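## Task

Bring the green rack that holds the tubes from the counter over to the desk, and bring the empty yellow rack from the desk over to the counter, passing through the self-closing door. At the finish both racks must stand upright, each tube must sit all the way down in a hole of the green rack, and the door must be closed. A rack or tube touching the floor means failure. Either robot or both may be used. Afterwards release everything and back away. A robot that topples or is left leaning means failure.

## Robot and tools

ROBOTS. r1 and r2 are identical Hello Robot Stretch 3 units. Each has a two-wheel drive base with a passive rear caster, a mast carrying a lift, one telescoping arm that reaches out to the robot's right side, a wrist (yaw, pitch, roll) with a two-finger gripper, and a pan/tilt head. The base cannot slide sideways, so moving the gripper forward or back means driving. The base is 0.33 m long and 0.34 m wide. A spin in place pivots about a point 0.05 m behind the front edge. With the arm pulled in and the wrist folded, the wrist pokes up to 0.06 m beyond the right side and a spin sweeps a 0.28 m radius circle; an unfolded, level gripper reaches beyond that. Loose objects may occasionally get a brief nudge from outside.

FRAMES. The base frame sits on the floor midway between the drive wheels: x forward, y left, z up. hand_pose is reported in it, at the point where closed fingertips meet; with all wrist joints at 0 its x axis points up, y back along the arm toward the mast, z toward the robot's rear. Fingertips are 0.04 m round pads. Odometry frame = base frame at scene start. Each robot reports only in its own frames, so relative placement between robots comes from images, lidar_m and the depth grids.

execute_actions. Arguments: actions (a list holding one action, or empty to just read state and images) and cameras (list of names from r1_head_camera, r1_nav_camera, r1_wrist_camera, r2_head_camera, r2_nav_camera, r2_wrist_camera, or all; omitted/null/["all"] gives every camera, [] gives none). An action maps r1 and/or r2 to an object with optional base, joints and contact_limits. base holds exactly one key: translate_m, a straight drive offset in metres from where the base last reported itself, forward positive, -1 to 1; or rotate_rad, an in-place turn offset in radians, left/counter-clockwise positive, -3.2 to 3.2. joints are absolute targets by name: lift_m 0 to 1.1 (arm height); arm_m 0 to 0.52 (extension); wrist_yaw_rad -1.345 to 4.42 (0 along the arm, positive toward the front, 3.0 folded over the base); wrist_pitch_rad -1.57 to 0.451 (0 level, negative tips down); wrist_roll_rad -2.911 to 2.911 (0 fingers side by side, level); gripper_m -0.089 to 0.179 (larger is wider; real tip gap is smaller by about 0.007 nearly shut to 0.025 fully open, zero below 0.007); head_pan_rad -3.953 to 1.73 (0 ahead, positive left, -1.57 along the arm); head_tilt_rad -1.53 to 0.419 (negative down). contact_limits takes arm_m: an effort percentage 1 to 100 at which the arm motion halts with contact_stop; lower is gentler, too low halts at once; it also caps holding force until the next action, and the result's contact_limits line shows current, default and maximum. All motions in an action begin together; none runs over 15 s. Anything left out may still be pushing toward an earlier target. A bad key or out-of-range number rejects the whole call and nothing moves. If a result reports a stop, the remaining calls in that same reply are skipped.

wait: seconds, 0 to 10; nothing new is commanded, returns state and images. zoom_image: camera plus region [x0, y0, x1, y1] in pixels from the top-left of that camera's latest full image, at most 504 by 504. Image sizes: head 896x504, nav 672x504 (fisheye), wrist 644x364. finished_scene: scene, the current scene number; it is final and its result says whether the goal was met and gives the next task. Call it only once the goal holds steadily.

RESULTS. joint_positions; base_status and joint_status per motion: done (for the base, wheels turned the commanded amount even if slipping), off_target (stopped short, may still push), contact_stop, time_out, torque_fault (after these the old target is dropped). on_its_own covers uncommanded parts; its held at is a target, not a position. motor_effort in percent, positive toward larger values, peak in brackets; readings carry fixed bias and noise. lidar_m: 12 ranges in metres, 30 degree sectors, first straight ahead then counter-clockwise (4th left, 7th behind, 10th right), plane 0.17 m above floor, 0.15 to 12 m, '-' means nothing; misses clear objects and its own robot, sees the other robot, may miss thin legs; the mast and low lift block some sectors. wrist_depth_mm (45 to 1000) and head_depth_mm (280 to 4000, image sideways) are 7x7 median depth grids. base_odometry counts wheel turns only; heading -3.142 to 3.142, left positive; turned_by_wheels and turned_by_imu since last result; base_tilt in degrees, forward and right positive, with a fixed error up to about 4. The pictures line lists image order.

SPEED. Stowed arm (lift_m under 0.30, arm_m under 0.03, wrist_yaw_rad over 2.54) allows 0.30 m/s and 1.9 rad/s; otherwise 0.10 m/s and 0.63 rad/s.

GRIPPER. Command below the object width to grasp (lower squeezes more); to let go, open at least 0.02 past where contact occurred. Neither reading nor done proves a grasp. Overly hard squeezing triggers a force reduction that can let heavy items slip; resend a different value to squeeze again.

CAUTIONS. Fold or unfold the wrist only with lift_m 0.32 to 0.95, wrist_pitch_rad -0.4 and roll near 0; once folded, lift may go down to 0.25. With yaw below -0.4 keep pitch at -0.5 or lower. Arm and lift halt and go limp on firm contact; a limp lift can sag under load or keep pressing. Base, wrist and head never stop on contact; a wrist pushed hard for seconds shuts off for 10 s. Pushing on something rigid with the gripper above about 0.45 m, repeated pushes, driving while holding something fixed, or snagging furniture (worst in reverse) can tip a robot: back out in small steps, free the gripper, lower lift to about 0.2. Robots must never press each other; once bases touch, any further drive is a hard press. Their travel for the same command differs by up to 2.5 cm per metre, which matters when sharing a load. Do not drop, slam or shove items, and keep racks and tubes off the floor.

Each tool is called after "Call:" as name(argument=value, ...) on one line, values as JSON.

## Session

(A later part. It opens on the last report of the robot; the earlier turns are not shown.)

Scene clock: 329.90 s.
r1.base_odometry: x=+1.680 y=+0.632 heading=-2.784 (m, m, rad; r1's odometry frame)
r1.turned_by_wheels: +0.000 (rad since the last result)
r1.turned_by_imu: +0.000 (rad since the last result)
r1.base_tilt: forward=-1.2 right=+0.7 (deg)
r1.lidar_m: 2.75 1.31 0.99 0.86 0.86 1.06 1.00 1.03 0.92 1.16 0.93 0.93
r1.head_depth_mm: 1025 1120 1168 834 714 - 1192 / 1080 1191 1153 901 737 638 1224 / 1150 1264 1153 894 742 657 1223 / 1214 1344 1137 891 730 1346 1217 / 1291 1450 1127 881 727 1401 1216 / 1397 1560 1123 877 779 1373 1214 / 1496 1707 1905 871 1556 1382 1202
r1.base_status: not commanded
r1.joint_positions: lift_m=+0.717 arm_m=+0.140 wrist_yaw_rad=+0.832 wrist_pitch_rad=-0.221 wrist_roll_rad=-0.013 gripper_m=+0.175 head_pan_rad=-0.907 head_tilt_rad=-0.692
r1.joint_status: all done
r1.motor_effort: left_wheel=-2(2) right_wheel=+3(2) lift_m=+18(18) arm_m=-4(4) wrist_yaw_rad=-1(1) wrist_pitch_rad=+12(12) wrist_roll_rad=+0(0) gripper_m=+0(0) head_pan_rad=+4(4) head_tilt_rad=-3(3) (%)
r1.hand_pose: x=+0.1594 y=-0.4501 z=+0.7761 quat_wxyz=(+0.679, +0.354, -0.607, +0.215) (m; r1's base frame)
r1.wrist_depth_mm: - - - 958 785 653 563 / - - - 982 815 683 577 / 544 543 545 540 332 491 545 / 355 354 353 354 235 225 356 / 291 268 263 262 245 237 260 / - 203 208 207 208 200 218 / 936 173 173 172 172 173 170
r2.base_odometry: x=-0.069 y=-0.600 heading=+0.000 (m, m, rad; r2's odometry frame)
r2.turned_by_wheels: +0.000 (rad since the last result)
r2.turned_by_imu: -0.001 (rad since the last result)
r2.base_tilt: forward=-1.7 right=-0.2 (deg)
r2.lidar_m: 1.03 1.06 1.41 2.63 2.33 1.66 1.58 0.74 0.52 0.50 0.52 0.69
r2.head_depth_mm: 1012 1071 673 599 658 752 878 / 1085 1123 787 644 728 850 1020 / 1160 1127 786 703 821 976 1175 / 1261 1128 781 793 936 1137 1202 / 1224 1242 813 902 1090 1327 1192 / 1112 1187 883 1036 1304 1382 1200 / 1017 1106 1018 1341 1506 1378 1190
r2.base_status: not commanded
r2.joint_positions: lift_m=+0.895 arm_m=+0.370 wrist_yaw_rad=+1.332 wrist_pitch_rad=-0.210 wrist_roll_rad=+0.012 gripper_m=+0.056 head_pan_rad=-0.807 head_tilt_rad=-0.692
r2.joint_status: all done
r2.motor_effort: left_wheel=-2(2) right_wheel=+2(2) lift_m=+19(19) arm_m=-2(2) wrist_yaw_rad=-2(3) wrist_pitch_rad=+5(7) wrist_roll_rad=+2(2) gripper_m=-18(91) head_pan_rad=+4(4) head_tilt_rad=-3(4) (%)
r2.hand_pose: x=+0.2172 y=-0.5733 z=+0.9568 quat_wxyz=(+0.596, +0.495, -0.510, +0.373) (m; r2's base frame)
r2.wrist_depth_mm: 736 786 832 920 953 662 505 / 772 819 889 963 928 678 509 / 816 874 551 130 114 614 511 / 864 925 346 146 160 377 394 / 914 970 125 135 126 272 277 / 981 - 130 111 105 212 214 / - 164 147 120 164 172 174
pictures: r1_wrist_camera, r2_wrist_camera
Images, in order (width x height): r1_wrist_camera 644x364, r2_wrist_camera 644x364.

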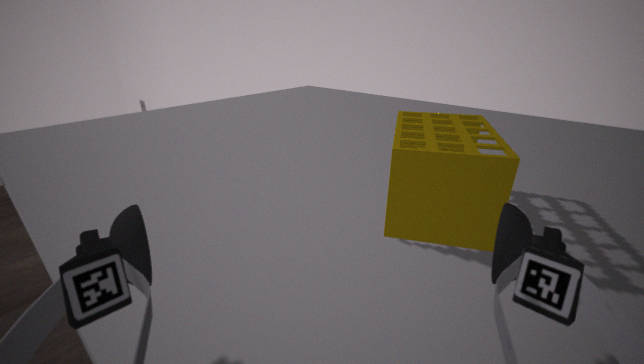

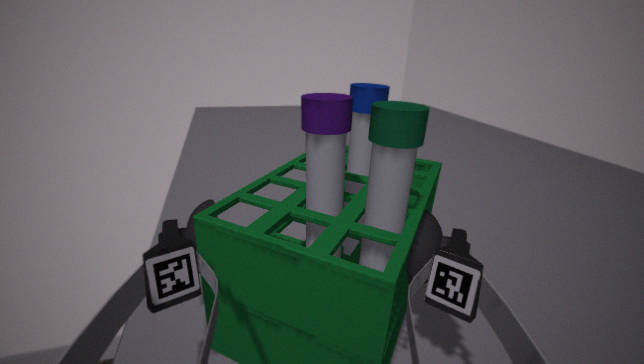

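Call:
execute_actions(actions=[{"r1":{"base":{"translate_m":-0.064},"joints":{"arm_m":0.21}},"r2":{"joints":{"lift_m":0.93}}}], cameras=["r1_wrist_camera","r2_wrist_camera","r2_head_camera"])

Call:
execute_actions(actions=[{"r1":{"base":{"translate_m":0.09},"joints":{"arm_m":0.29}}}], cameras=["r1_wrist_camera"])

Scene clock: 342.37 s.
r1.base_odometry: x=+1.740 y=+0.654 heading=-2.784 (m, m, rad; r1's odometry frame)
r1.turned_by_wheels: +0.000 (rad since the last result)
r1.turned_by_imu: -0.001 (rad since the last result)
r1.base_tilt: forward=-1.2 right=+0.6 (deg)
r1.lidar_m: 2.81 1.30 0.99 0.85 0.87 1.00 0.94 0.96 0.88 1.16 1.03 0.97
r1.head_depth_mm: 1028 1119 1169 906 746 615 1189 / 1088 1191 1159 825 743 626 1229 / 1148 1279 1151 896 734 665 1228 / 1221 1351 1134 892 731 1353 1218 / 1302 1444 1130 888 745 1392 1214 / 1394 1567 1113 878 782 1387 1203 / 1502 1705 1111 871 1588 1350 1207
r1.base_status: done
r1.joint_positions: lift_m=+0.717 arm_m=+0.210 wrist_yaw_rad=+0.832 wrist_pitch_rad=-0.221 wrist_roll_rad=-0.013 gripper_m=+0.175 head_pan_rad=-0.907 head_tilt_rad=-0.692
r1.joint_status: all done
r1.motor_effort: left_wheel=-2(8) right_wheel=+3(4) lift_m=+18(18) arm_m=+3(4) wrist_yaw_rad=-1(1) wrist_pitch_rad=+12(12) wrist_roll_rad=+0(0) gripper_m=+0(0) head_pan_rad=+3(4) head_tilt_rad=-4(4) (%)
r1.hand_pose: x=+0.1594 y=-0.5196 z=+0.7761 quat_wxyz=(+0.679, +0.354, -0.607, +0.215) (m; r1's base frame)
r1.wrist_depth_mm: - - - 877 718 602 525 / - - - 907 756 629 537 / 544 542 545 328 488 535 529 / 354 354 353 224 353 351 352 / 260 270 261 238 261 274 262 / 217 204 207 206 208 199 216 / 167 172 172 172 172 172 170
r2.base_odometry: x=-0.069 y=-0.600 heading=+0.000 (m, m, rad; r2's odometry frame)
r2.turned_by_wheels: +0.000 (rad since the last result)
r2.turned_by_imu: -0.002 (rad since the last result)
r2.base_tilt: forward=-1.6 right=+0.0 (deg)
r2.lidar_m: 1.03 1.06 1.41 2.62 2.34 1.65 1.58 0.74 0.53 0.50 0.52 0.69
r2.head_depth_mm: 1015 1071 655 603 658 753 879 / 1084 1122 787 645 728 848 1015 / 1171 1136 786 705 820 977 1182 / 1258 1122 782 795 936 1141 1201 / 1228 1238 812 896 1086 1323 1197 / 1111 1190 883 1044 1291 1386 1195 / 1014 1103 1020 1327 1511 1377 1197
r2.base_status: not commanded
r2.joint_positions: lift_m=+0.930 arm_m=+0.370 wrist_yaw_rad=+1.331 wrist_pitch_rad=-0.225 wrist_roll_rad=+0.012 gripper_m=+0.056 head_pan_rad=-0.807 head_tilt_rad=-0.692
r2.joint_status: all done
r2.motor_effort: left_wheel=-2(2) right_wheel=+2(3) lift_m=+27(26) arm_m=-2(2) wrist_yaw_rad=-1(2) wrist_pitch_rad=+11(12) wrist_roll_rad=+2(2) gripper_m=-14(18) head_pan_rad=+4(4) head_tilt_rad=-4(2) (%)
r2.hand_pose: x=+0.2160 y=-0.5733 z=+0.9879 quat_wxyz=(+0.599, +0.499, -0.507, +0.369) (m; r2's base frame)
r2.wrist_depth_mm: 737 778 852 922 921 673 502 / 777 838 896 968 981 675 510 / 824 866 646 144 571 645 521 / 881 926 415 150 379 449 462 / 923 - 133 133 140 327 332 / 985 - 136 121 112 255 259 / - 213 146 126 196 209 211
pictures: r1_wrist_camera, r2_head_camera (sideways: a quarter turn clockwise sets it upright), r2_wrist_camera
Images, in order (width x height): r1_wrist_camera 644x364, r2_head_camera 896x504, r2_wrist_camera 644x364.

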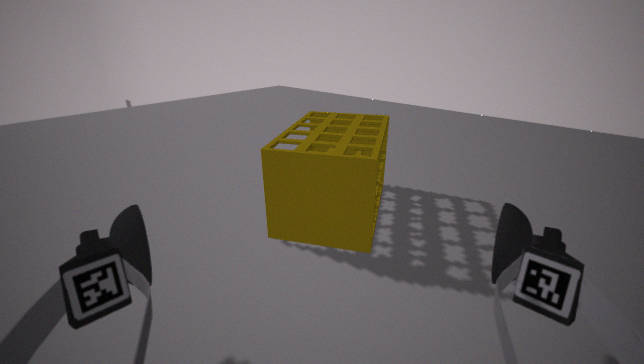

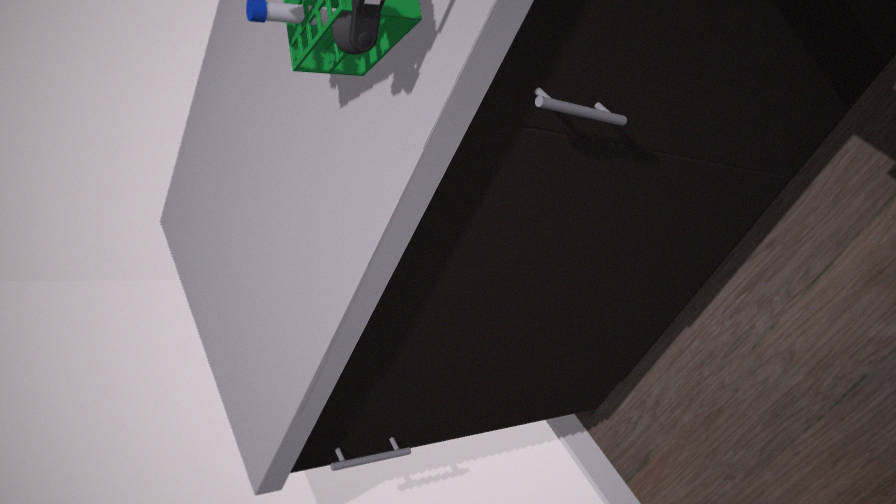

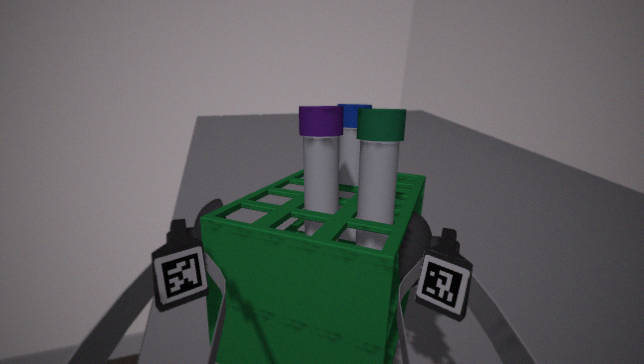

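Scene clock: 344.47 s.
r1.base_odometry: x=+1.656 y=+0.623 heading=-2.784 (m, m, rad; r1's odometry frame)
r1.turned_by_wheels: +0.000 (rad since the last result)
r1.turned_by_imu: -0.001 (rad since the last result)
r1.base_tilt: forward=-1.1 right=+0.6 (deg)
r1.lidar_m: 2.72 1.31 1.00 0.92 0.87 1.09 1.03 1.05 0.93 1.16 0.91 0.93
r1.head_depth_mm: 1023 1120 1167 907 704 630 1169 / 1079 1185 1159 901 723 627 1220 / 1146 1256 1146 895 733 652 1222 / 1206 1355 1136 888 732 1345 1217 / 1296 1454 1123 879 728 1396 1215 / 1386 1563 1624 876 781 1361 1206 / 1485 1703 1919 871 1565 1385 1204
r1.base_status: done
r1.joint_positions: lift_m=+0.717 arm_m=+0.290 wrist_yaw_rad=+0.831 wrist_pitch_rad=-0.221 wrist_roll_rad=-0.013 gripper_m=+0.175 head_pan_rad=-0.907 head_tilt_rad=-0.692
r1.joint_status: all done
r1.motor_effort: left_wheel=-2(4) right_wheel=+2(9) lift_m=+18(19) arm_m=+3(3) wrist_yaw_rad=-2(1) wrist_pitch_rad=+12(12) wrist_roll_rad=+0(0) gripper_m=+0(0) head_pan_rad=+4(3) head_tilt_rad=-4(4) (%)
r1.hand_pose: x=+0.1594 y=-0.5997 z=+0.7761 quat_wxyz=(+0.679, +0.354, -0.607, +0.214) (m; r1's base frame)
r1.wrist_depth_mm: - - - 798 622 538 459 / - - - 800 669 556 477 / 538 537 530 537 545 539 483 / 352 355 351 187 212 347 351 / 261 267 247 144 173 276 262 / 217 204 123 111 106 199 217 / 166 172 138 120 111 172 170
r2.base_odometry: x=-0.069 y=-0.600 heading=+0.000 (m, m, rad; r2's odometry frame)
r2.turned_by_wheels: +0.000 (rad since the last result)
r2.turned_by_imu: +0.000 (rad since the last result)
r2.base_tilt: forward=-1.7 right=-0.1 (deg)
r2.lidar_m: 1.03 1.06 1.41 2.63 2.34 1.66 1.58 0.74 0.53 0.50 0.52 0.69
r2.head_depth_mm: 1017 1073 657 602 656 752 881 / 1083 1132 789 645 728 849 1017 / 1170 1133 781 706 820 975 1181 / 1267 1128 783 792 940 1137 1197 / 1224 1244 815 897 1087 1324 1190 / 1114 1184 883 1041 1297 1375 1196 / 1024 1103 1017 1336 1499 1382 1190
r2.base_status: not commanded
r2.joint_positions: lift_m=+0.930 arm_m=+0.370 wrist_yaw_rad=+1.331 wrist_pitch_rad=-0.225 wrist_roll_rad=+0.012 gripper_m=+0.056 head_pan_rad=-0.807 head_tilt_rad=-0.692
r2.joint_status: not commanded
r2.motor_effort: left_wheel=-2(2) right_wheel=+3(2) lift_m=+26(26) arm_m=-2(2) wrist_yaw_rad=-1(1) wrist_pitch_rad=+11(11) wrist_roll_rad=+2(2) gripper_m=-14(15) head_pan_rad=+4(5) head_tilt_rad=-4(4) (%)
r2.hand_pose: x=+0.2160 y=-0.5733 z=+0.9879 quat_wxyz=(+0.599, +0.499, -0.507, +0.369) (m; r2's base frame)
r2.wrist_depth_mm: 734 786 847 911 939 664 507 / 779 821 885 968 986 681 511 / 813 866 650 145 571 638 518 / 867 918 417 150 382 449 461 / 930 978 133 134 141 323 331 / 970 - 136 121 112 257 257 / - 214 146 126 196 209 211
pictures: r1_wrist_camera
Images, in order (width x height): r1_wrist_camera 644x364.

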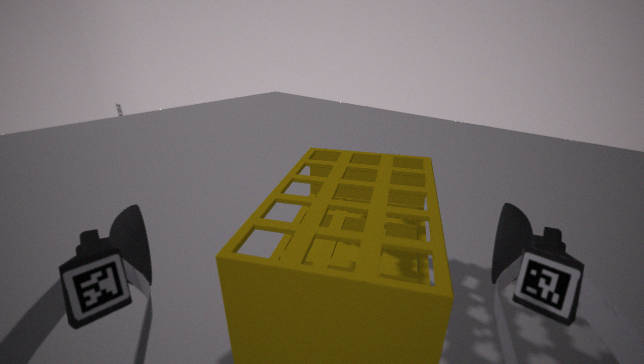

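Call:
execute_actions(actions=[{"r1":{"joints":{"gripper_m":0.05}},"r2":{"joints":{"lift_m":0.895}}}], cameras=["r1_wrist_camera"])

Call:
execute_actions(actions=[{"r1":{"joints":{"lift_m":0.8}},"r2":{"joints":{"gripper_m":0.175}}}], cameras=["r1_wrist_camera","r2_wrist_camera","r1_head_camera"])

Call:
execute_actions(actions=[{"r2":{"base":{"translate_m":-0.15}}}], cameras=[])

Call:
execute_actions(actions=[{"r2":{"joints":{"lift_m":1.06,"wrist_pitch_rad":-0.9,"head_pan_rad":-1.1,"head_tilt_rad":-0.6}}}], cameras=["r2_wrist_camera","r2_head_camera"])

Scene clock: 375.87 s.
r1.base_odometry: x=+1.656 y=+0.623 heading=-2.784 (m, m, rad; r1's odometry frame)
r1.turned_by_wheels: +0.000 (rad since the last result)
r1.turned_by_imu: -0.001 (rad since the last result)
r1.base_tilt: forward=-1.1 right=+0.6 (deg)
r1.lidar_m: 2.73 1.31 1.00 0.92 0.87 1.09 1.03 1.05 0.93 1.16 0.91 0.93
r1.head_depth_mm: 1023 1118 1159 815 709 630 1165 / 1081 1191 1156 901 738 626 1224 / 1142 1266 1149 897 735 651 1221 / 1214 1357 1138 891 726 1349 1223 / 1295 1448 1126 883 729 1394 1221 / 1380 1560 1631 875 777 1357 1206 / 1489 1685 1925 870 1560 1379 1202
r1.base_status: not commanded
r1.joint_positions: lift_m=+0.717 arm_m=+0.290 wrist_yaw_rad=+0.831 wrist_pitch_rad=-0.219 wrist_roll_rad=-0.013 gripper_m=+0.051 head_pan_rad=-0.907 head_tilt_rad=-0.692
r1.joint_status: all done
r1.motor_effort: left_wheel=-2(2) right_wheel=+2(2) lift_m=+18(19) arm_m=+3(3) wrist_yaw_rad=-1(1) wrist_pitch_rad=+10(12) wrist_roll_rad=+0(0) gripper_m=-14(88) head_pan_rad=+4(3) head_tilt_rad=-4(4) (%)
r1.hand_pose: x=+0.1595 y=-0.5998 z=+0.7767 quat_wxyz=(+0.679, +0.353, -0.607, +0.215) (m; r1's base frame)
r1.wrist_depth_mm: - - - 785 631 541 460 / - - - 823 656 556 483 / - 547 543 542 546 542 481 / 352 355 356 204 230 354 354 / 262 264 137 136 191 260 262 / 208 208 144 126 117 209 209 / 173 172 162 139 167 172 173
r2.base_odometry: x=-0.069 y=-0.600 heading=+0.000 (m, m, rad; r2's odometry frame)
r2.turned_by_wheels: +0.000 (rad since the last result)
r2.turned_by_imu: -0.001 (rad since the last result)
r2.base_tilt: forward=-1.7 right=-0.3 (deg)
r2.lidar_m: 1.03 1.06 1.41 2.62 2.33 1.66 1.58 0.74 0.53 0.50 0.52 0.69
r2.head_depth_mm: 1011 1076 668 596 658 755 882 / 1086 1129 786 644 728 852 1015 / 1171 1130 783 707 820 975 1174 / 1256 1124 780 793 939 1139 1194 / 1227 1239 811 896 1091 1327 1196 / 1110 1189 886 1042 1299 1390 1194 / 1018 1105 1016 1328 1510 1385 1196
r2.base_status: not commanded
r2.joint_positions: lift_m=+0.895 arm_m=+0.370 wrist_yaw_rad=+1.331 wrist_pitch_rad=-0.192 wrist_roll_rad=+0.015 gripper_m=+0.056 head_pan_rad=-0.807 head_tilt_rad=-0.692
r2.joint_status: all done
r2.motor_effort: left_wheel=-3(3) right_wheel=+4(4) lift_m=+16(24) arm_m=-2(1) wrist_yaw_rad=-1(1) wrist_pitch_rad=-4(11) wrist_roll_rad=+0(2) gripper_m=-15(15) head_pan_rad=+4(4) head_tilt_rad=-3(3) (%)
r2.hand_pose: x=+0.2185 y=-0.5738 z=+0.9614 quat_wxyz=(+0.592, +0.491, -0.516, +0.378) (m; r2's base frame)
r2.wrist_depth_mm: 732 774 836 911 943 659 503 / 785 822 883 970 992 662 509 / 808 875 619 176 523 622 513 / 856 914 372 157 217 403 419 / 900 966 135 144 140 284 289 / 961 - 138 121 112 220 221 / - 169 153 131 167 177 180
pictures: r1_wrist_camera
Images, in order (width x height): r1_wrist_camera 644x364.

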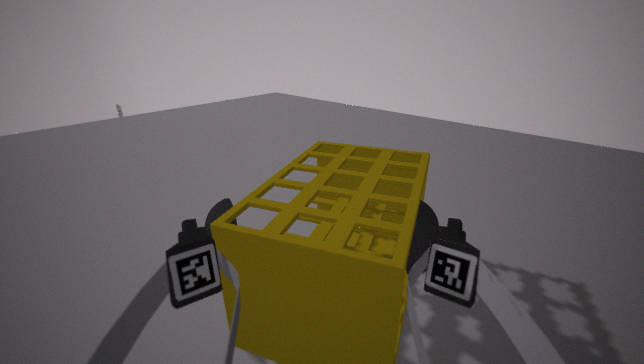

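Scene clock: 377.57 s.
r1.base_odometry: x=+1.656 y=+0.623 heading=-2.784 (m, m, rad; r1's odometry frame)
r1.turned_by_wheels: +0.000 (rad since the last result)
r1.turned_by_imu: +0.000 (rad since the last result)
r1.base_tilt: forward=-1.1 right=+0.6 (deg)
r1.lidar_m: 2.72 1.31 1.00 0.92 0.87 1.09 1.03 1.05 0.93 1.16 0.91 0.92
r1.head_depth_mm: 1021 1124 1158 717 743 628 1174 / 1080 1181 1161 903 740 626 1226 / 1140 1265 1146 896 737 650 1220 / 1215 1350 1136 889 730 1349 1215 / 1287 1441 1126 885 726 1396 1215 / 1385 1555 1630 874 780 1362 1216 / 1497 1695 1926 870 1559 1384 1208
r1.base_status: not commanded
r1.joint_positions: lift_m=+0.800 arm_m=+0.290 wrist_yaw_rad=+0.831 wrist_pitch_rad=-0.221 wrist_roll_rad=-0.013 gripper_m=+0.051 head_pan_rad=-0.907 head_tilt_rad=-0.692
r1.joint_status: all done
r1.motor_effort: left_wheel=-2(2) right_wheel=+2(2) lift_m=+26(24) arm_m=+3(3) wrist_yaw_rad=-1(1) wrist_pitch_rad=+12(12) wrist_roll_rad=+0(0) gripper_m=-14(13) head_pan_rad=+4(3) head_tilt_rad=-4(4) (%)
r1.hand_pose: x=+0.1593 y=-0.5997 z=+0.8587 quat_wxyz=(+0.679, +0.354, -0.607, +0.214) (m; r1's base frame)
r1.wrist_depth_mm: - - - 767 625 534 465 / - - - 821 673 562 476 / - - - 803 673 584 501 / 547 543 551 198 226 542 502 / 403 406 137 136 192 407 402 / 320 321 144 128 118 321 320 / 266 267 249 138 249 265 263
r2.base_odometry: x=-0.069 y=-0.600 heading=+0.000 (m, m, rad; r2's odometry frame)
r2.turned_by_wheels: +0.000 (rad since the last result)
r2.turned_by_imu: +0.000 (rad since the last result)
r2.base_tilt: forward=-1.7 right=-0.2 (deg)
r2.lidar_m: 1.03 1.06 1.41 2.63 2.34 1.66 1.58 0.74 0.53 0.50 0.52 0.69
r2.head_depth_mm: 1011 1070 660 591 657 753 883 / 1083 1128 786 643 725 847 1019 / 1165 1128 783 706 821 972 1173 / 1255 1128 782 793 933 1139 1201 / 1218 1243 810 897 1089 1326 1196 / 1110 1180 883 1039 1308 1382 1195 / 1026 1105 1017 1339 1512 1377 1194
r2.base_status: not commanded
r2.joint_positions: lift_m=+0.895 arm_m=+0.370 wrist_yaw_rad=+1.331 wrist_pitch_rad=-0.214 wrist_roll_rad=+0.015 gripper_m=+0.175 head_pan_rad=-0.807 head_tilt_rad=-0.692
r2.joint_status: all done
r2.motor_effort: left_wheel=-2(3) right_wheel=+3(4) lift_m=+18(18) arm_m=-2(2) wrist_yaw_rad=-1(1) wrist_pitch_rad=+6(7) wrist_roll_rad=+0(0) gripper_m=+0(83) head_pan_rad=+4(4) head_tilt_rad=-3(3) (%)
r2.hand_pose: x=+0.2169 y=-0.5735 z=+0.9559 quat_wxyz=(+0.596, +0.496, -0.510, +0.371) (m; r2's base frame)
r2.wrist_depth_mm: 732 794 866 916 931 660 504 / 770 829 892 966 921 669 510 / 826 869 540 174 127 600 520 / 849 916 343 146 168 371 383 / 914 279 131 123 235 282 272 / - 197 141 122 189 203 213 / - 168 153 133 162 170 172
pictures: r1_head_camera (sideways: a quarter turn clockwise sets it upright), r1_wrist_camera, r2_wrist_camera
Images, in order (width x height): r1_head_camera 896x504, r1_wrist_camera 644x364, r2_wrist_camera 644x364.

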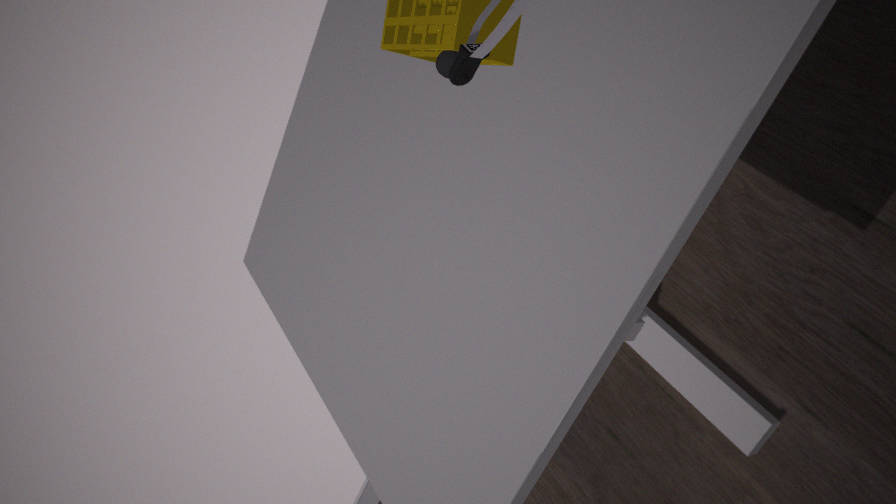

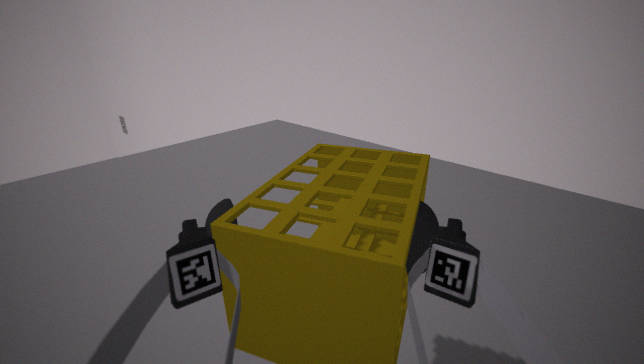

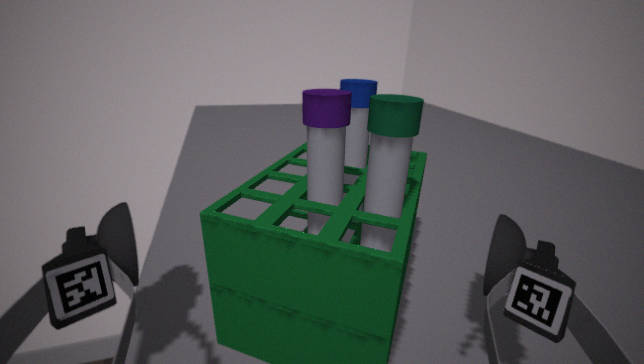

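Scene clock: 380.23 s.
r1.base_odometry: x=+1.656 y=+0.623 heading=-2.784 (m, m, rad; r1's odometry frame)
r1.turned_by_wheels: +0.000 (rad since the last result)
r1.turned_by_imu: +0.000 (rad since the last result)
r1.base_tilt: forward=-1.2 right=+0.6 (deg)
r1.lidar_m: 2.73 1.31 1.00 0.92 0.87 1.09 1.03 1.05 0.94 1.16 0.91 0.93
r1.head_depth_mm: 1019 1118 1163 719 745 629 1173 / 1080 1179 1156 903 741 624 1230 / 1145 1263 1146 896 735 651 1220 / 1220 1357 1134 889 730 1352 1222 / 1296 1454 1126 885 727 1387 1218 / 1378 1561 1623 876 782 1353 1206 / 1484 1686 1933 867 1541 1382 1205
r1.base_status: not commanded
r1.joint_positions: lift_m=+0.800 arm_m=+0.290 wrist_yaw_rad=+0.831 wrist_pitch_rad=-0.221 wrist_roll_rad=-0.013 gripper_m=+0.051 head_pan_rad=-0.907 head_tilt_rad=-0.692
r1.joint_status: not commanded
r1.motor_effort: left_wheel=-2(2) right_wheel=+2(2) lift_m=+26(26) arm_m=+3(3) wrist_yaw_rad=-1(1) wrist_pitch_rad=+12(12) wrist_roll_rad=+0(0) gripper_m=-13(14) head_pan_rad=+3(4) head_tilt_rad=-4(3) (%)
r1.hand_pose: x=+0.1593 y=-0.5997 z=+0.8587 quat_wxyz=(+0.679, +0.354, -0.607, +0.214) (m; r1's base frame)
r1.wrist_depth_mm: - - - 783 636 532 457 / - - - 826 660 558 471 / - - - 817 689 579 493 / 539 541 532 198 226 545 502 / 403 401 138 136 192 405 404 / 321 319 145 127 118 322 322 / 266 265 250 139 249 266 266
r2.base_odometry: x=-0.219 y=-0.600 heading=+0.000 (m, m, rad; r2's odometry frame)
r2.turned_by_wheels: +0.000 (rad since the last result)
r2.turned_by_imu: +0.000 (rad since the last result)
r2.base_tilt: forward=-1.6 right=-0.3 (deg)
r2.lidar_m: 1.18 1.21 1.61 2.62 2.11 1.50 1.44 0.74 0.53 0.51 0.52 0.70
r2.head_depth_mm: 1019 1073 789 602 663 760 886 / 1092 1132 675 645 738 861 1028 / 1166 1132 723 714 829 981 1177 / 1259 1124 781 799 946 1146 1196 / 1363 1121 818 911 1101 1354 1193 / 1286 1111 893 1051 1315 1380 1201 / 1171 1209 1009 1255 1604 1391 1192
r2.base_status: done
r2.joint_positions: lift_m=+0.895 arm_m=+0.370 wrist_yaw_rad=+1.331 wrist_pitch_rad=-0.214 wrist_roll_rad=+0.015 gripper_m=+0.175 head_pan_rad=-0.807 head_tilt_rad=-0.692
r2.joint_status: not commanded
r2.motor_effort: left_wheel=-2(6) right_wheel=+2(4) lift_m=+19(18) arm_m=-2(2) wrist_yaw_rad=-1(1) wrist_pitch_rad=+7(6) wrist_roll_rad=+0(0) gripper_m=+0(0) head_pan_rad=+4(4) head_tilt_rad=-3(3) (%)
r2.hand_pose: x=+0.2169 y=-0.5735 z=+0.9559 quat_wxyz=(+0.596, +0.496, -0.510, +0.371) (m; r2's base frame)
r2.wrist_depth_mm: 859 905 977 - 981 673 507 / 888 930 - - 952 673 512 / 955 - 436 319 587 600 516 / - - 282 307 364 371 383 / - - 252 256 261 282 273 / - 206 199 201 206 203 213 / - 169 164 167 169 170 172
pictures: none
No camera images: the call's "cameras" was empty. Leave "cameras" out to get every camera's image.

Scene clock: 382.57 s.
r1.base_odometry: x=+1.656 y=+0.623 heading=-2.784 (m, m, rad; r1's odometry frame)
r1.turned_by_wheels: +0.000 (rad since the last result)
r1.turned_by_imu: +0.000 (rad since the last result)
r1.base_tilt: forward=-1.1 right=+0.5 (deg)
r1.lidar_m: 2.73 1.31 0.99 0.92 0.87 1.09 1.03 1.05 0.93 1.16 0.91 0.93
r1.head_depth_mm: 1021 1118 1169 717 741 628 1179 / 1079 1179 1151 898 740 624 1229 / 1138 1259 1145 900 734 651 1229 / 1211 1348 1142 889 729 1348 1219 / 1291 1446 1122 882 727 1395 1217 / 1378 1567 1622 878 780 1353 1209 / 1494 1705 1928 871 1546 1376 1209
r1.base_status: not commanded
r1.joint_positions: lift_m=+0.800 arm_m=+0.290 wrist_yaw_rad=+0.831 wrist_pitch_rad=-0.221 wrist_roll_rad=-0.013 gripper_m=+0.051 head_pan_rad=-0.907 head_tilt_rad=-0.692
r1.joint_status: not commanded
r1.motor_effort: left_wheel=-2(2) right_wheel=+2(2) lift_m=+25(26) arm_m=+3(3) wrist_yaw_rad=-1(2) wrist_pitch_rad=+11(12) wrist_roll_rad=+0(0) gripper_m=-13(14) head_pan_rad=+2(2) head_tilt_rad=-3(4) (%)
r1.hand_pose: x=+0.1593 y=-0.5997 z=+0.8587 quat_wxyz=(+0.679, +0.354, -0.607, +0.214) (m; r1's base frame)
r1.wrist_depth_mm: - - - 766 632 536 455 / - - - 840 664 551 476 / - - - 825 675 576 495 / 544 545 538 198 226 545 498 / 405 404 138 137 192 404 403 / 322 319 145 127 117 319 321 / 266 266 249 139 249 265 265
r2.base_odometry: x=-0.219 y=-0.600 heading=+0.000 (m, m, rad; r2's odometry frame)
r2.turned_by_wheels: +0.000 (rad since the last result)
r2.turned_by_imu: +0.000 (rad since the last result)
r2.base_tilt: forward=-1.7 right=-0.1 (deg)
r2.lidar_m: 1.18 1.21 1.62 2.62 2.11 1.50 1.43 0.74 0.53 0.51 0.52 0.70
r2.head_depth_mm: 921 997 1010 683 589 672 782 / 957 1041 949 670 619 719 845 / 996 1091 947 682 664 769 917 / 1038 1144 941 678 710 832 1012 / 1082 1203 729 676 763 901 1165 / 1132 1240 939 727 812 988 1214 / 1179 1285 930 763 889 1097 1238
r2.base_status: not commanded
r2.joint_positions: lift_m=+1.060 arm_m=+0.370 wrist_yaw_rad=+1.333 wrist_pitch_rad=-0.906 wrist_roll_rad=+0.007 gripper_m=+0.175 head_pan_rad=-1.093 head_tilt_rad=-0.606
r2.joint_status: all done
r2.motor_effort: left_wheel=-2(15) right_wheel=+2(30) lift_m=+26(30) arm_m=-2(2) wrist_yaw_rad=-4(17) wrist_pitch_rad=+3(92) wrist_roll_rad=+4(51) gripper_m=-1(2) head_pan_rad=-3(29) head_tilt_rad=+3(11) (%)
r2.hand_pose: x=+0.1138 y=-0.5481 z=+0.9820 quat_wxyz=(+0.690, +0.637, -0.311, +0.147) (m; r2's base frame)
r2.wrist_depth_mm: - - 328 328 354 357 363 / - - 308 312 315 321 325 / - - 286 283 287 292 294 / - - 263 261 264 267 270 / - - 243 241 244 250 249 / - - 228 223 227 226 232 / 993 - 212 209 212 212 215
pictures: r2_head_camera (sideways: a quarter turn clockwise sets it upright), r2_wrist_camera
Images, in order (width x height): r2_head_camera 896x504, r2_wrist_camera 644x364.

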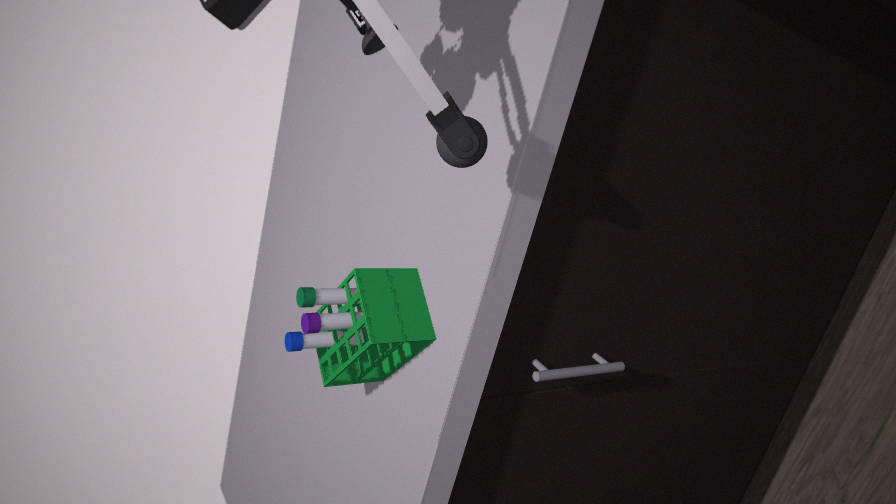

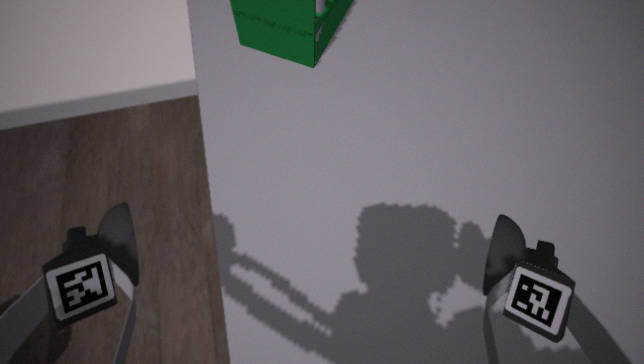

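Call:
execute_actions(actions=[{"r1":{"joints":{"arm_m":0.05,"lift_m":0.85}},"r2":{"base":{"translate_m":0.1},"joints":{"arm_m":0.285,"wrist_yaw_rad":1.02,"lift_m":1.04}}}], cameras=["r2_wrist_camera","r2_head_camera"])

Scene clock: 395.53 s.
r1.base_odometry: x=+1.656 y=+0.623 heading=-2.784 (m, m, rad; r1's odometry frame)
r1.turned_by_wheels: +0.000 (rad since the last result)
r1.turned_by_imu: -0.001 (rad since the last result)
r1.base_tilt: forward=-1.1 right=+0.5 (deg)
r1.lidar_m: 2.73 1.31 1.00 0.92 0.87 1.09 1.03 1.05 0.93 1.16 0.91 0.93
r1.head_depth_mm: 1026 1118 1166 909 763 - - / 1078 1188 1165 901 485 611 1214 / 1150 1263 1149 893 505 650 1226 / 1213 1346 1133 888 730 1343 1218 / 1296 1445 1128 885 730 1393 1216 / 1382 1566 1630 876 780 1362 1206 / 1487 1700 1926 870 1549 1385 1202
r1.base_status: not commanded
r1.joint_positions: lift_m=+0.850 arm_m=+0.050 wrist_yaw_rad=+0.831 wrist_pitch_rad=-0.222 wrist_roll_rad=-0.013 gripper_m=+0.051 head_pan_rad=-0.907 head_tilt_rad=-0.692
r1.joint_status: all done
r1.motor_effort: left_wheel=-2(2) right_wheel=+2(2) lift_m=+25(28) arm_m=-4(2) wrist_yaw_rad=-1(1) wrist_pitch_rad=+12(12) wrist_roll_rad=+0(0) gripper_m=-14(13) head_pan_rad=+3(2) head_tilt_rad=-4(4) (%)
r1.hand_pose: x=+0.1593 y=-0.3602 z=+0.9086 quat_wxyz=(+0.679, +0.354, -0.607, +0.214) (m; r1's base frame)
r1.wrist_depth_mm: - - - - 848 719 632 / - - - - 905 760 635 / - - - - 914 794 674 / - 651 668 199 226 657 658 / - 512 138 136 193 489 494 / - - 144 127 117 391 390 / - - 303 139 304 322 328
r2.base_odometry: x=-0.119 y=-0.600 heading=+0.000 (m, m, rad; r2's odometry frame)
r2.turned_by_wheels: +0.000 (rad since the last result)
r2.turned_by_imu: -0.002 (rad since the last result)
r2.base_tilt: forward=-1.7 right=+0.0 (deg)
r2.lidar_m: 1.08 1.11 1.48 2.63 2.26 1.60 1.54 0.74 0.53 0.50 0.52 0.69
r2.head_depth_mm: 918 1002 903 660 569 669 775 / 955 1043 950 709 618 714 839 / 985 1090 947 669 664 767 912 / 1035 1142 941 646 704 830 1002 / 1083 1196 936 678 745 899 1165 / 1130 1233 932 720 814 979 1217 / 1182 1300 933 757 882 1085 1239
r2.base_status: done
r2.joint_positions: lift_m=+1.040 arm_m=+0.285 wrist_yaw_rad=+1.023 wrist_pitch_rad=-0.907 wrist_roll_rad=+0.008 gripper_m=+0.175 head_pan_rad=-1.093 head_tilt_rad=-0.606
r2.joint_status: all done
r2.motor_effort: left_wheel=-2(3) right_wheel=+2(9) lift_m=+19(22) arm_m=-2(2) wrist_yaw_rad=-3(4) wrist_pitch_rad=+3(3) wrist_roll_rad=+4(4) gripper_m=+0(0) head_pan_rad=-4(4) head_tilt_rad=+2(4) (%)
r2.hand_pose: x=+0.0971 y=-0.5028 z=+0.9623 quat_wxyz=(+0.705, +0.581, -0.405, +0.039) (m; r2's base frame)
r2.wrist_depth_mm: 876 323 232 228 324 326 333 / 963 - 272 265 290 294 298 / - - 261 260 263 267 269 / - - 245 238 241 243 248 / - - - 220 223 228 226 / - - - 208 207 207 212 / 964 997 - 197 193 194 196
pictures: r2_head_camera (sideways: a quarter turn clockwise sets it upright), r2_wrist_camera
Images, in order (width x height): r2_head_camera 896x504, r2_wrist_camera 644x364.

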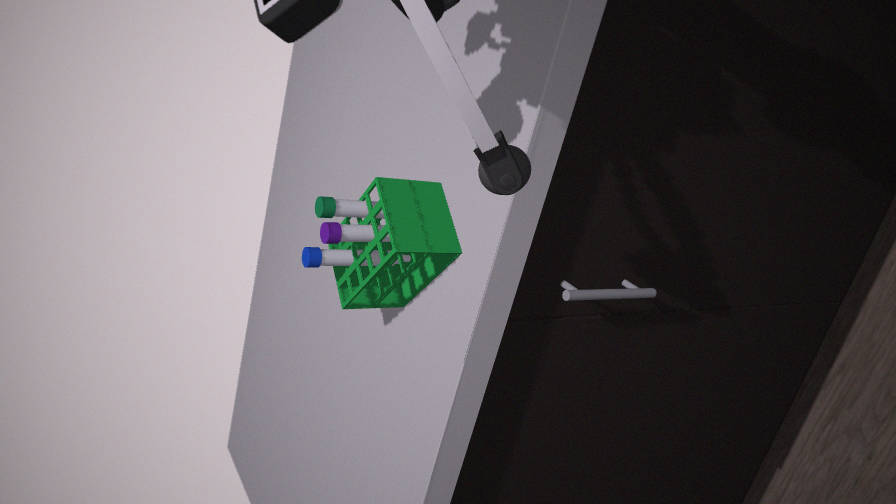

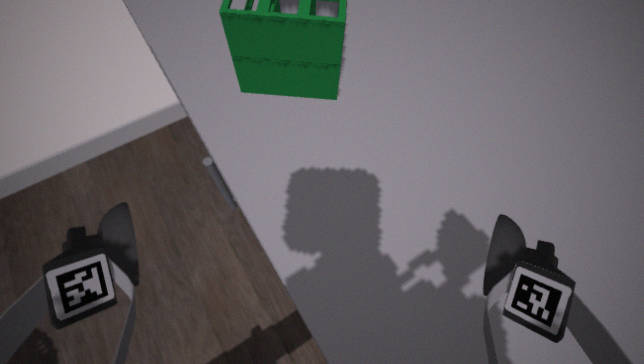

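Call:
execute_actions(actions=[{"r2":{"base":{"translate_m":0.1},"joints":{"arm_m":0.325}}}], cameras=["r2_wrist_camera","r2_head_camera"])

Scene clock: 409.17 s.
r1.base_odometry: x=+1.656 y=+0.623 heading=-2.784 (m, m, rad; r1's odometry frame)
r1.turned_by_wheels: +0.000 (rad since the last result)
r1.turned_by_imu: -0.001 (rad since the last result)
r1.base_tilt: forward=-1.1 right=+0.6 (deg)
r1.lidar_m: 2.72 1.31 1.00 0.92 0.87 1.09 1.03 1.05 0.93 1.16 0.91 0.93
r1.head_depth_mm: 1023 1116 1165 910 768 - - / 1089 1176 1161 902 486 611 1217 / 1151 1259 1148 898 505 651 1226 / 1217 1351 1132 889 729 1350 1227 / 1299 1452 1124 881 726 1402 1210 / 1380 1566 1646 879 776 1353 1206 / 1492 1701 1920 870 1551 1386 1203
r1.base_status: not commanded
r1.joint_positions: lift_m=+0.850 arm_m=+0.050 wrist_yaw_rad=+0.831 wrist_pitch_rad=-0.222 wrist_roll_rad=-0.013 gripper_m=+0.051 head_pan_rad=-0.907 head_tilt_rad=-0.692
r1.joint_status: not commanded
r1.motor_effort: left_wheel=-2(2) right_wheel=+2(2) lift_m=+25(26) arm_m=-4(4) wrist_yaw_rad=-2(1) wrist_pitch_rad=+12(12) wrist_roll_rad=+0(0) gripper_m=-14(14) head_pan_rad=+3(2) head_tilt_rad=-3(4) (%)
r1.hand_pose: x=+0.1593 y=-0.3602 z=+0.9086 quat_wxyz=(+0.679, +0.354, -0.607, +0.214) (m; r1's base frame)
r1.wrist_depth_mm: - - - - 860 738 631 / - - - - 906 753 651 / - - - - 924 785 671 / - 668 656 198 227 660 668 / - 512 138 136 192 493 495 / - - 144 127 117 392 388 / - - 302 139 304 325 325
r2.base_odometry: x=-0.019 y=-0.600 heading=-0.001 (m, m, rad; r2's odometry frame)
r2.turned_by_wheels: +0.000 (rad since the last result)
r2.turned_by_imu: -0.002 (rad since the last result)
r2.base_tilt: forward=-1.7 right=-0.1 (deg)
r2.lidar_m: 0.98 1.01 1.34 2.63 2.41 1.71 1.63 0.73 0.52 0.50 0.52 0.69
r2.head_depth_mm: 913 996 931 659 570 663 773 / 950 1043 951 619 589 709 832 / 989 1086 948 653 651 755 905 / 1027 1140 947 679 699 819 992 / 1074 1187 934 678 747 893 1169 / 1123 1231 934 706 806 971 1191 / 1181 1285 925 750 876 1078 1238
r2.base_status: done
r2.joint_positions: lift_m=+1.040 arm_m=+0.325 wrist_yaw_rad=+1.022 wrist_pitch_rad=-0.907 wrist_roll_rad=+0.008 gripper_m=+0.175 head_pan_rad=-1.093 head_tilt_rad=-0.606
r2.joint_status: all done
r2.motor_effort: left_wheel=-1(4) right_wheel=+2(8) lift_m=+19(19) arm_m=+2(0) wrist_yaw_rad=-2(3) wrist_pitch_rad=+3(3) wrist_roll_rad=+4(4) gripper_m=-2(1) head_pan_rad=-4(4) head_tilt_rad=+2(2) (%)
r2.hand_pose: x=+0.0971 y=-0.5424 z=+0.9623 quat_wxyz=(+0.705, +0.581, -0.405, +0.038) (m; r2's base frame)
r2.wrist_depth_mm: 786 308 306 175 317 327 331 / 885 285 277 166 284 292 299 / - 263 252 173 261 265 270 / - - 228 184 242 244 246 / - - 219 219 222 228 227 / - - 206 205 207 206 212 / 972 994 196 191 194 195 196
pictures: r2_head_camera (sideways: a quarter turn clockwise sets it upright), r2_wrist_camera
Images, in order (width x height): r2_head_camera 896x504, r2_wrist_camera 644x364.

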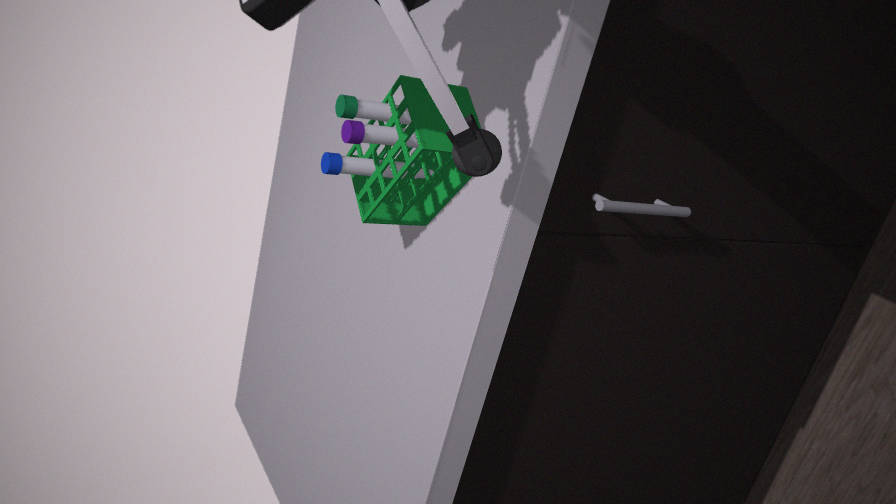

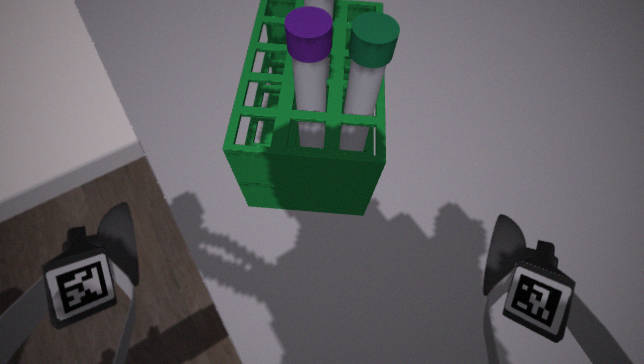

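Call:
execute_actions(actions=[{"r2":{"base":{"translate_m":0.068},"joints":{"arm_m":0.36}}}], cameras=["r2_wrist_camera","r2_head_camera"])

Call:
execute_actions(actions=[{"r2":{"joints":{"gripper_m":0.055}}}], cameras=["r2_wrist_camera","r2_head_camera"])

Scene clock: 418.30 s.
r1.base_odometry: x=+1.656 y=+0.623 heading=-2.784 (m, m, rad; r1's odometry frame)
r1.turned_by_wheels: +0.000 (rad since the last result)
r1.turned_by_imu: -0.001 (rad since the last result)
r1.base_tilt: forward=-1.1 right=+0.6 (deg)
r1.lidar_m: 2.72 1.31 1.00 0.92 0.87 1.09 1.03 1.05 0.93 1.16 0.91 0.93
r1.head_depth_mm: 1026 1118 1163 910 766 - - / 1076 1189 1160 902 486 612 1223 / 1143 1261 1144 896 507 652 1231 / 1210 1351 1142 885 729 1359 1214 / 1295 1448 1128 883 729 1395 1224 / 1379 1563 1628 873 777 1357 1211 / 1486 1689 1914 870 1550 1388 1210
r1.base_status: not commanded
r1.joint_positions: lift_m=+0.850 arm_m=+0.050 wrist_yaw_rad=+0.831 wrist_pitch_rad=-0.222 wrist_roll_rad=-0.013 gripper_m=+0.051 head_pan_rad=-0.907 head_tilt_rad=-0.692
r1.joint_status: not commanded
r1.motor_effort: left_wheel=-2(2) right_wheel=+2(2) lift_m=+25(25) arm_m=-4(4) wrist_yaw_rad=-1(2) wrist_pitch_rad=+12(12) wrist_roll_rad=+0(0) gripper_m=-14(13) head_pan_rad=+3(3) head_tilt_rad=-4(3) (%)
r1.hand_pose: x=+0.1593 y=-0.3602 z=+0.9086 quat_wxyz=(+0.679, +0.354, -0.607, +0.214) (m; r1's base frame)
r1.wrist_depth_mm: - - - - 848 717 607 / - - - - 901 772 641 / - - - - 925 788 678 / - 652 654 197 226 657 667 / - 520 138 137 192 498 494 / - - 145 127 117 391 392 / - - 305 139 301 326 324
r2.base_odometry: x=+0.049 y=-0.600 heading=-0.001 (m, m, rad; r2's odometry frame)
r2.turned_by_wheels: +0.000 (rad since the last result)
r2.turned_by_imu: -0.001 (rad since the last result)
r2.base_tilt: forward=-1.6 right=-0.2 (deg)
r2.lidar_m: 0.91 0.94 1.25 2.63 2.48 1.78 1.70 0.73 0.52 0.50 0.51 0.69
r2.head_depth_mm: 915 996 955 602 570 659 768 / 944 1040 949 625 588 703 830 / 990 1084 946 680 652 755 900 / 1026 1140 945 679 693 816 982 / 1072 1183 938 677 746 887 1105 / 1124 1238 935 705 801 970 1187 / 1146 1242 935 747 868 1067 1240
r2.base_status: done
r2.joint_positions: lift_m=+1.040 arm_m=+0.360 wrist_yaw_rad=+1.022 wrist_pitch_rad=-0.907 wrist_roll_rad=+0.008 gripper_m=+0.175 head_pan_rad=-1.093 head_tilt_rad=-0.606
r2.joint_status: all done
r2.motor_effort: left_wheel=-2(4) right_wheel=+2(8) lift_m=+19(19) arm_m=+1(1) wrist_yaw_rad=-3(3) wrist_pitch_rad=+3(3) wrist_roll_rad=+4(4) gripper_m=-1(0) head_pan_rad=-3(4) head_tilt_rad=+2(2) (%)
r2.hand_pose: x=+0.0971 y=-0.5774 z=+0.9623 quat_wxyz=(+0.705, +0.581, -0.405, +0.038) (m; r2's base frame)
r2.wrist_depth_mm: 315 307 313 316 322 328 330 / 763 279 282 127 290 292 296 / 905 254 252 170 256 266 269 / - 234 231 103 104 244 247 / - 217 214 138 146 228 228 / - 203 198 168 202 207 211 / 976 974 189 187 191 194 197
pictures: r2_head_camera (sideways: a quarter turn clockwise sets it upright), r2_wrist_camera
Images, in order (width x height): r2_head_camera 896x504, r2_wrist_camera 644x364.

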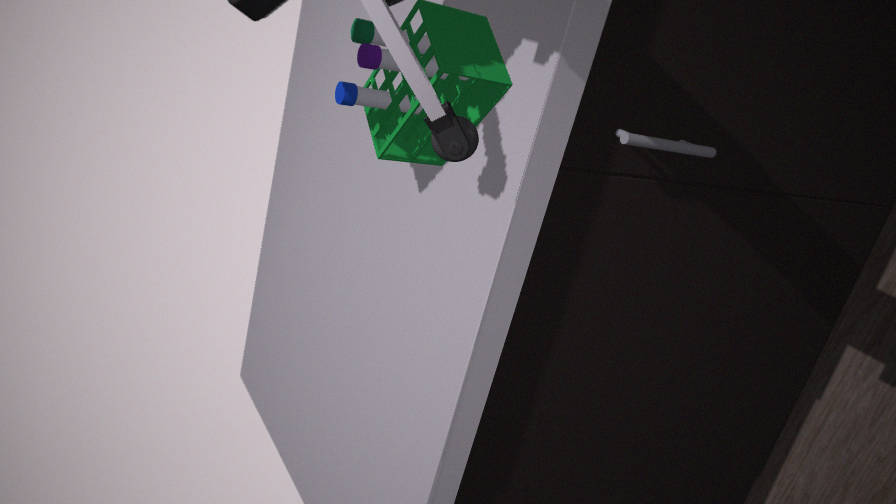

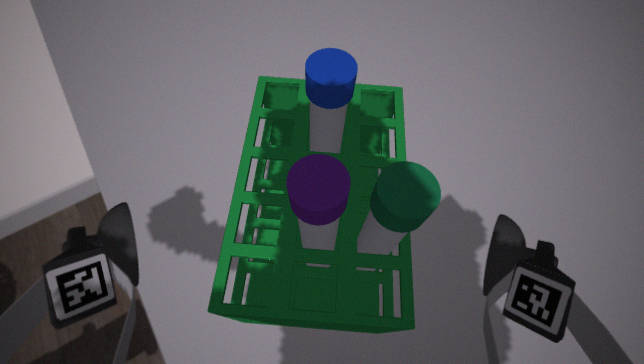

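Scene clock: 420.00 s.
r1.base_odometry: x=+1.656 y=+0.623 heading=-2.784 (m, m, rad; r1's odometry frame)
r1.turned_by_wheels: +0.000 (rad since the last result)
r1.turned_by_imu: +0.000 (rad since the last result)
r1.base_tilt: forward=-1.1 right=+0.5 (deg)
r1.lidar_m: 2.72 1.31 1.00 0.92 0.87 1.09 1.03 1.05 0.93 1.16 0.91 0.93
r1.head_depth_mm: 1026 1119 1162 910 763 - - / 1080 1186 1160 902 486 611 1217 / 1144 1258 1149 897 505 648 1229 / 1212 1355 1135 892 728 1350 1224 / 1301 1440 1134 879 725 1392 1222 / 1385 1566 1634 881 781 1352 1214 / 1504 1711 1936 871 1561 1385 1205
r1.base_status: not commanded
r1.joint_positions: lift_m=+0.850 arm_m=+0.050 wrist_yaw_rad=+0.831 wrist_pitch_rad=-0.222 wrist_roll_rad=-0.013 gripper_m=+0.051 head_pan_rad=-0.907 head_tilt_rad=-0.692
r1.joint_status: not commanded
r1.motor_effort: left_wheel=-2(2) right_wheel=+2(2) lift_m=+25(25) arm_m=-4(4) wrist_yaw_rad=-2(2) wrist_pitch_rad=+12(12) wrist_roll_rad=+0(0) gripper_m=-13(13) head_pan_rad=+3(2) head_tilt_rad=-3(4) (%)
r1.hand_pose: x=+0.1593 y=-0.3602 z=+0.9086 quat_wxyz=(+0.679, +0.354, -0.607, +0.214) (m; r1's base frame)
r1.wrist_depth_mm: - - - - 859 722 621 / - - - - 870 754 656 / - - - - 917 803 669 / - 653 667 197 227 671 670 / - 513 137 137 192 492 495 / - - 145 127 118 394 390 / - - 303 139 302 322 324
r2.base_odometry: x=+0.049 y=-0.600 heading=-0.001 (m, m, rad; r2's odometry frame)
r2.turned_by_wheels: +0.000 (rad since the last result)
r2.turned_by_imu: +0.000 (rad since the last result)
r2.base_tilt: forward=-1.6 right=-0.2 (deg)
r2.lidar_m: 0.91 0.94 1.25 2.63 2.49 1.78 1.70 0.73 0.52 0.50 0.51 0.69
r2.head_depth_mm: 911 991 959 601 571 662 768 / 947 1036 952 624 589 705 831 / 986 1083 947 678 651 758 903 / 1023 1132 940 679 693 814 991 / 1071 1189 937 679 745 885 1103 / 1120 1239 935 704 806 969 1193 / 1145 1235 935 749 870 1074 1247
r2.base_status: not commanded
r2.joint_positions: lift_m=+1.040 arm_m=+0.360 wrist_yaw_rad=+1.022 wrist_pitch_rad=-0.907 wrist_roll_rad=+0.010 gripper_m=+0.056 head_pan_rad=-1.093 head_tilt_rad=-0.606
r2.joint_status: all done
r2.motor_effort: left_wheel=-2(1) right_wheel=+2(2) lift_m=+19(19) arm_m=+1(1) wrist_yaw_rad=-2(2) wrist_pitch_rad=+3(3) wrist_roll_rad=+3(4) gripper_m=-13(86) head_pan_rad=-4(3) head_tilt_rad=+2(2) (%)
r2.hand_pose: x=+0.0971 y=-0.5774 z=+0.9622 quat_wxyz=(+0.704, +0.581, -0.406, +0.038) (m; r2's base frame)
r2.wrist_depth_mm: 313 307 313 317 322 326 331 / 770 279 281 127 289 293 298 / 891 254 253 164 259 266 269 / - 233 233 105 104 244 247 / - 222 179 139 124 224 227 / - - 170 169 166 209 210 / 970 579 188 188 190 195 196
pictures: r2_head_camera (sideways: a quarter turn clockwise sets it upright), r2_wrist_camera
Images, in order (width x height): r2_head_camera 896x504, r2_wrist_camera 644x364.

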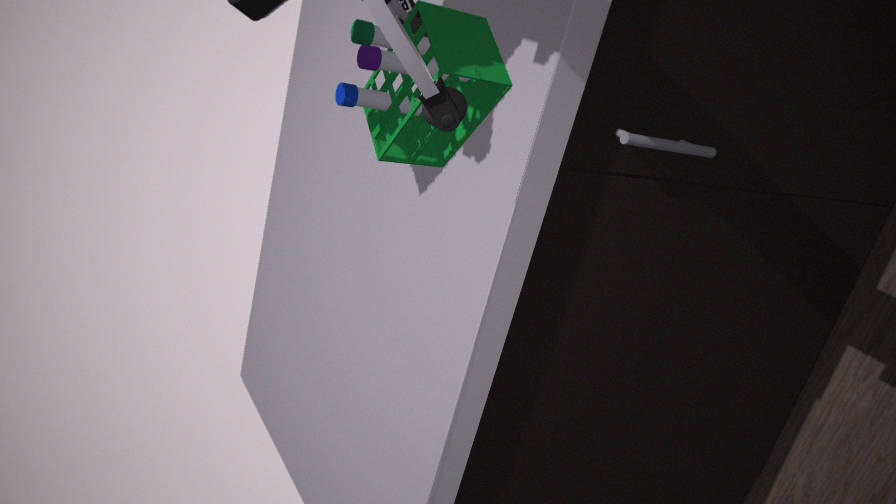

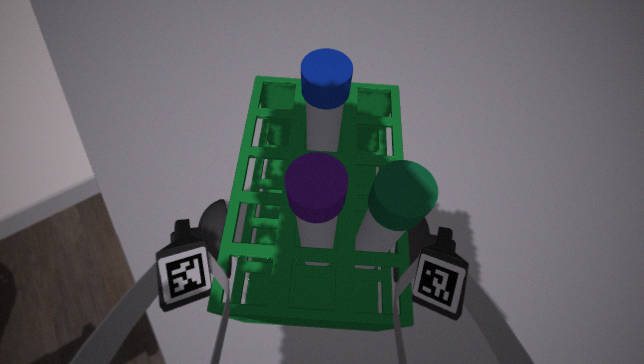

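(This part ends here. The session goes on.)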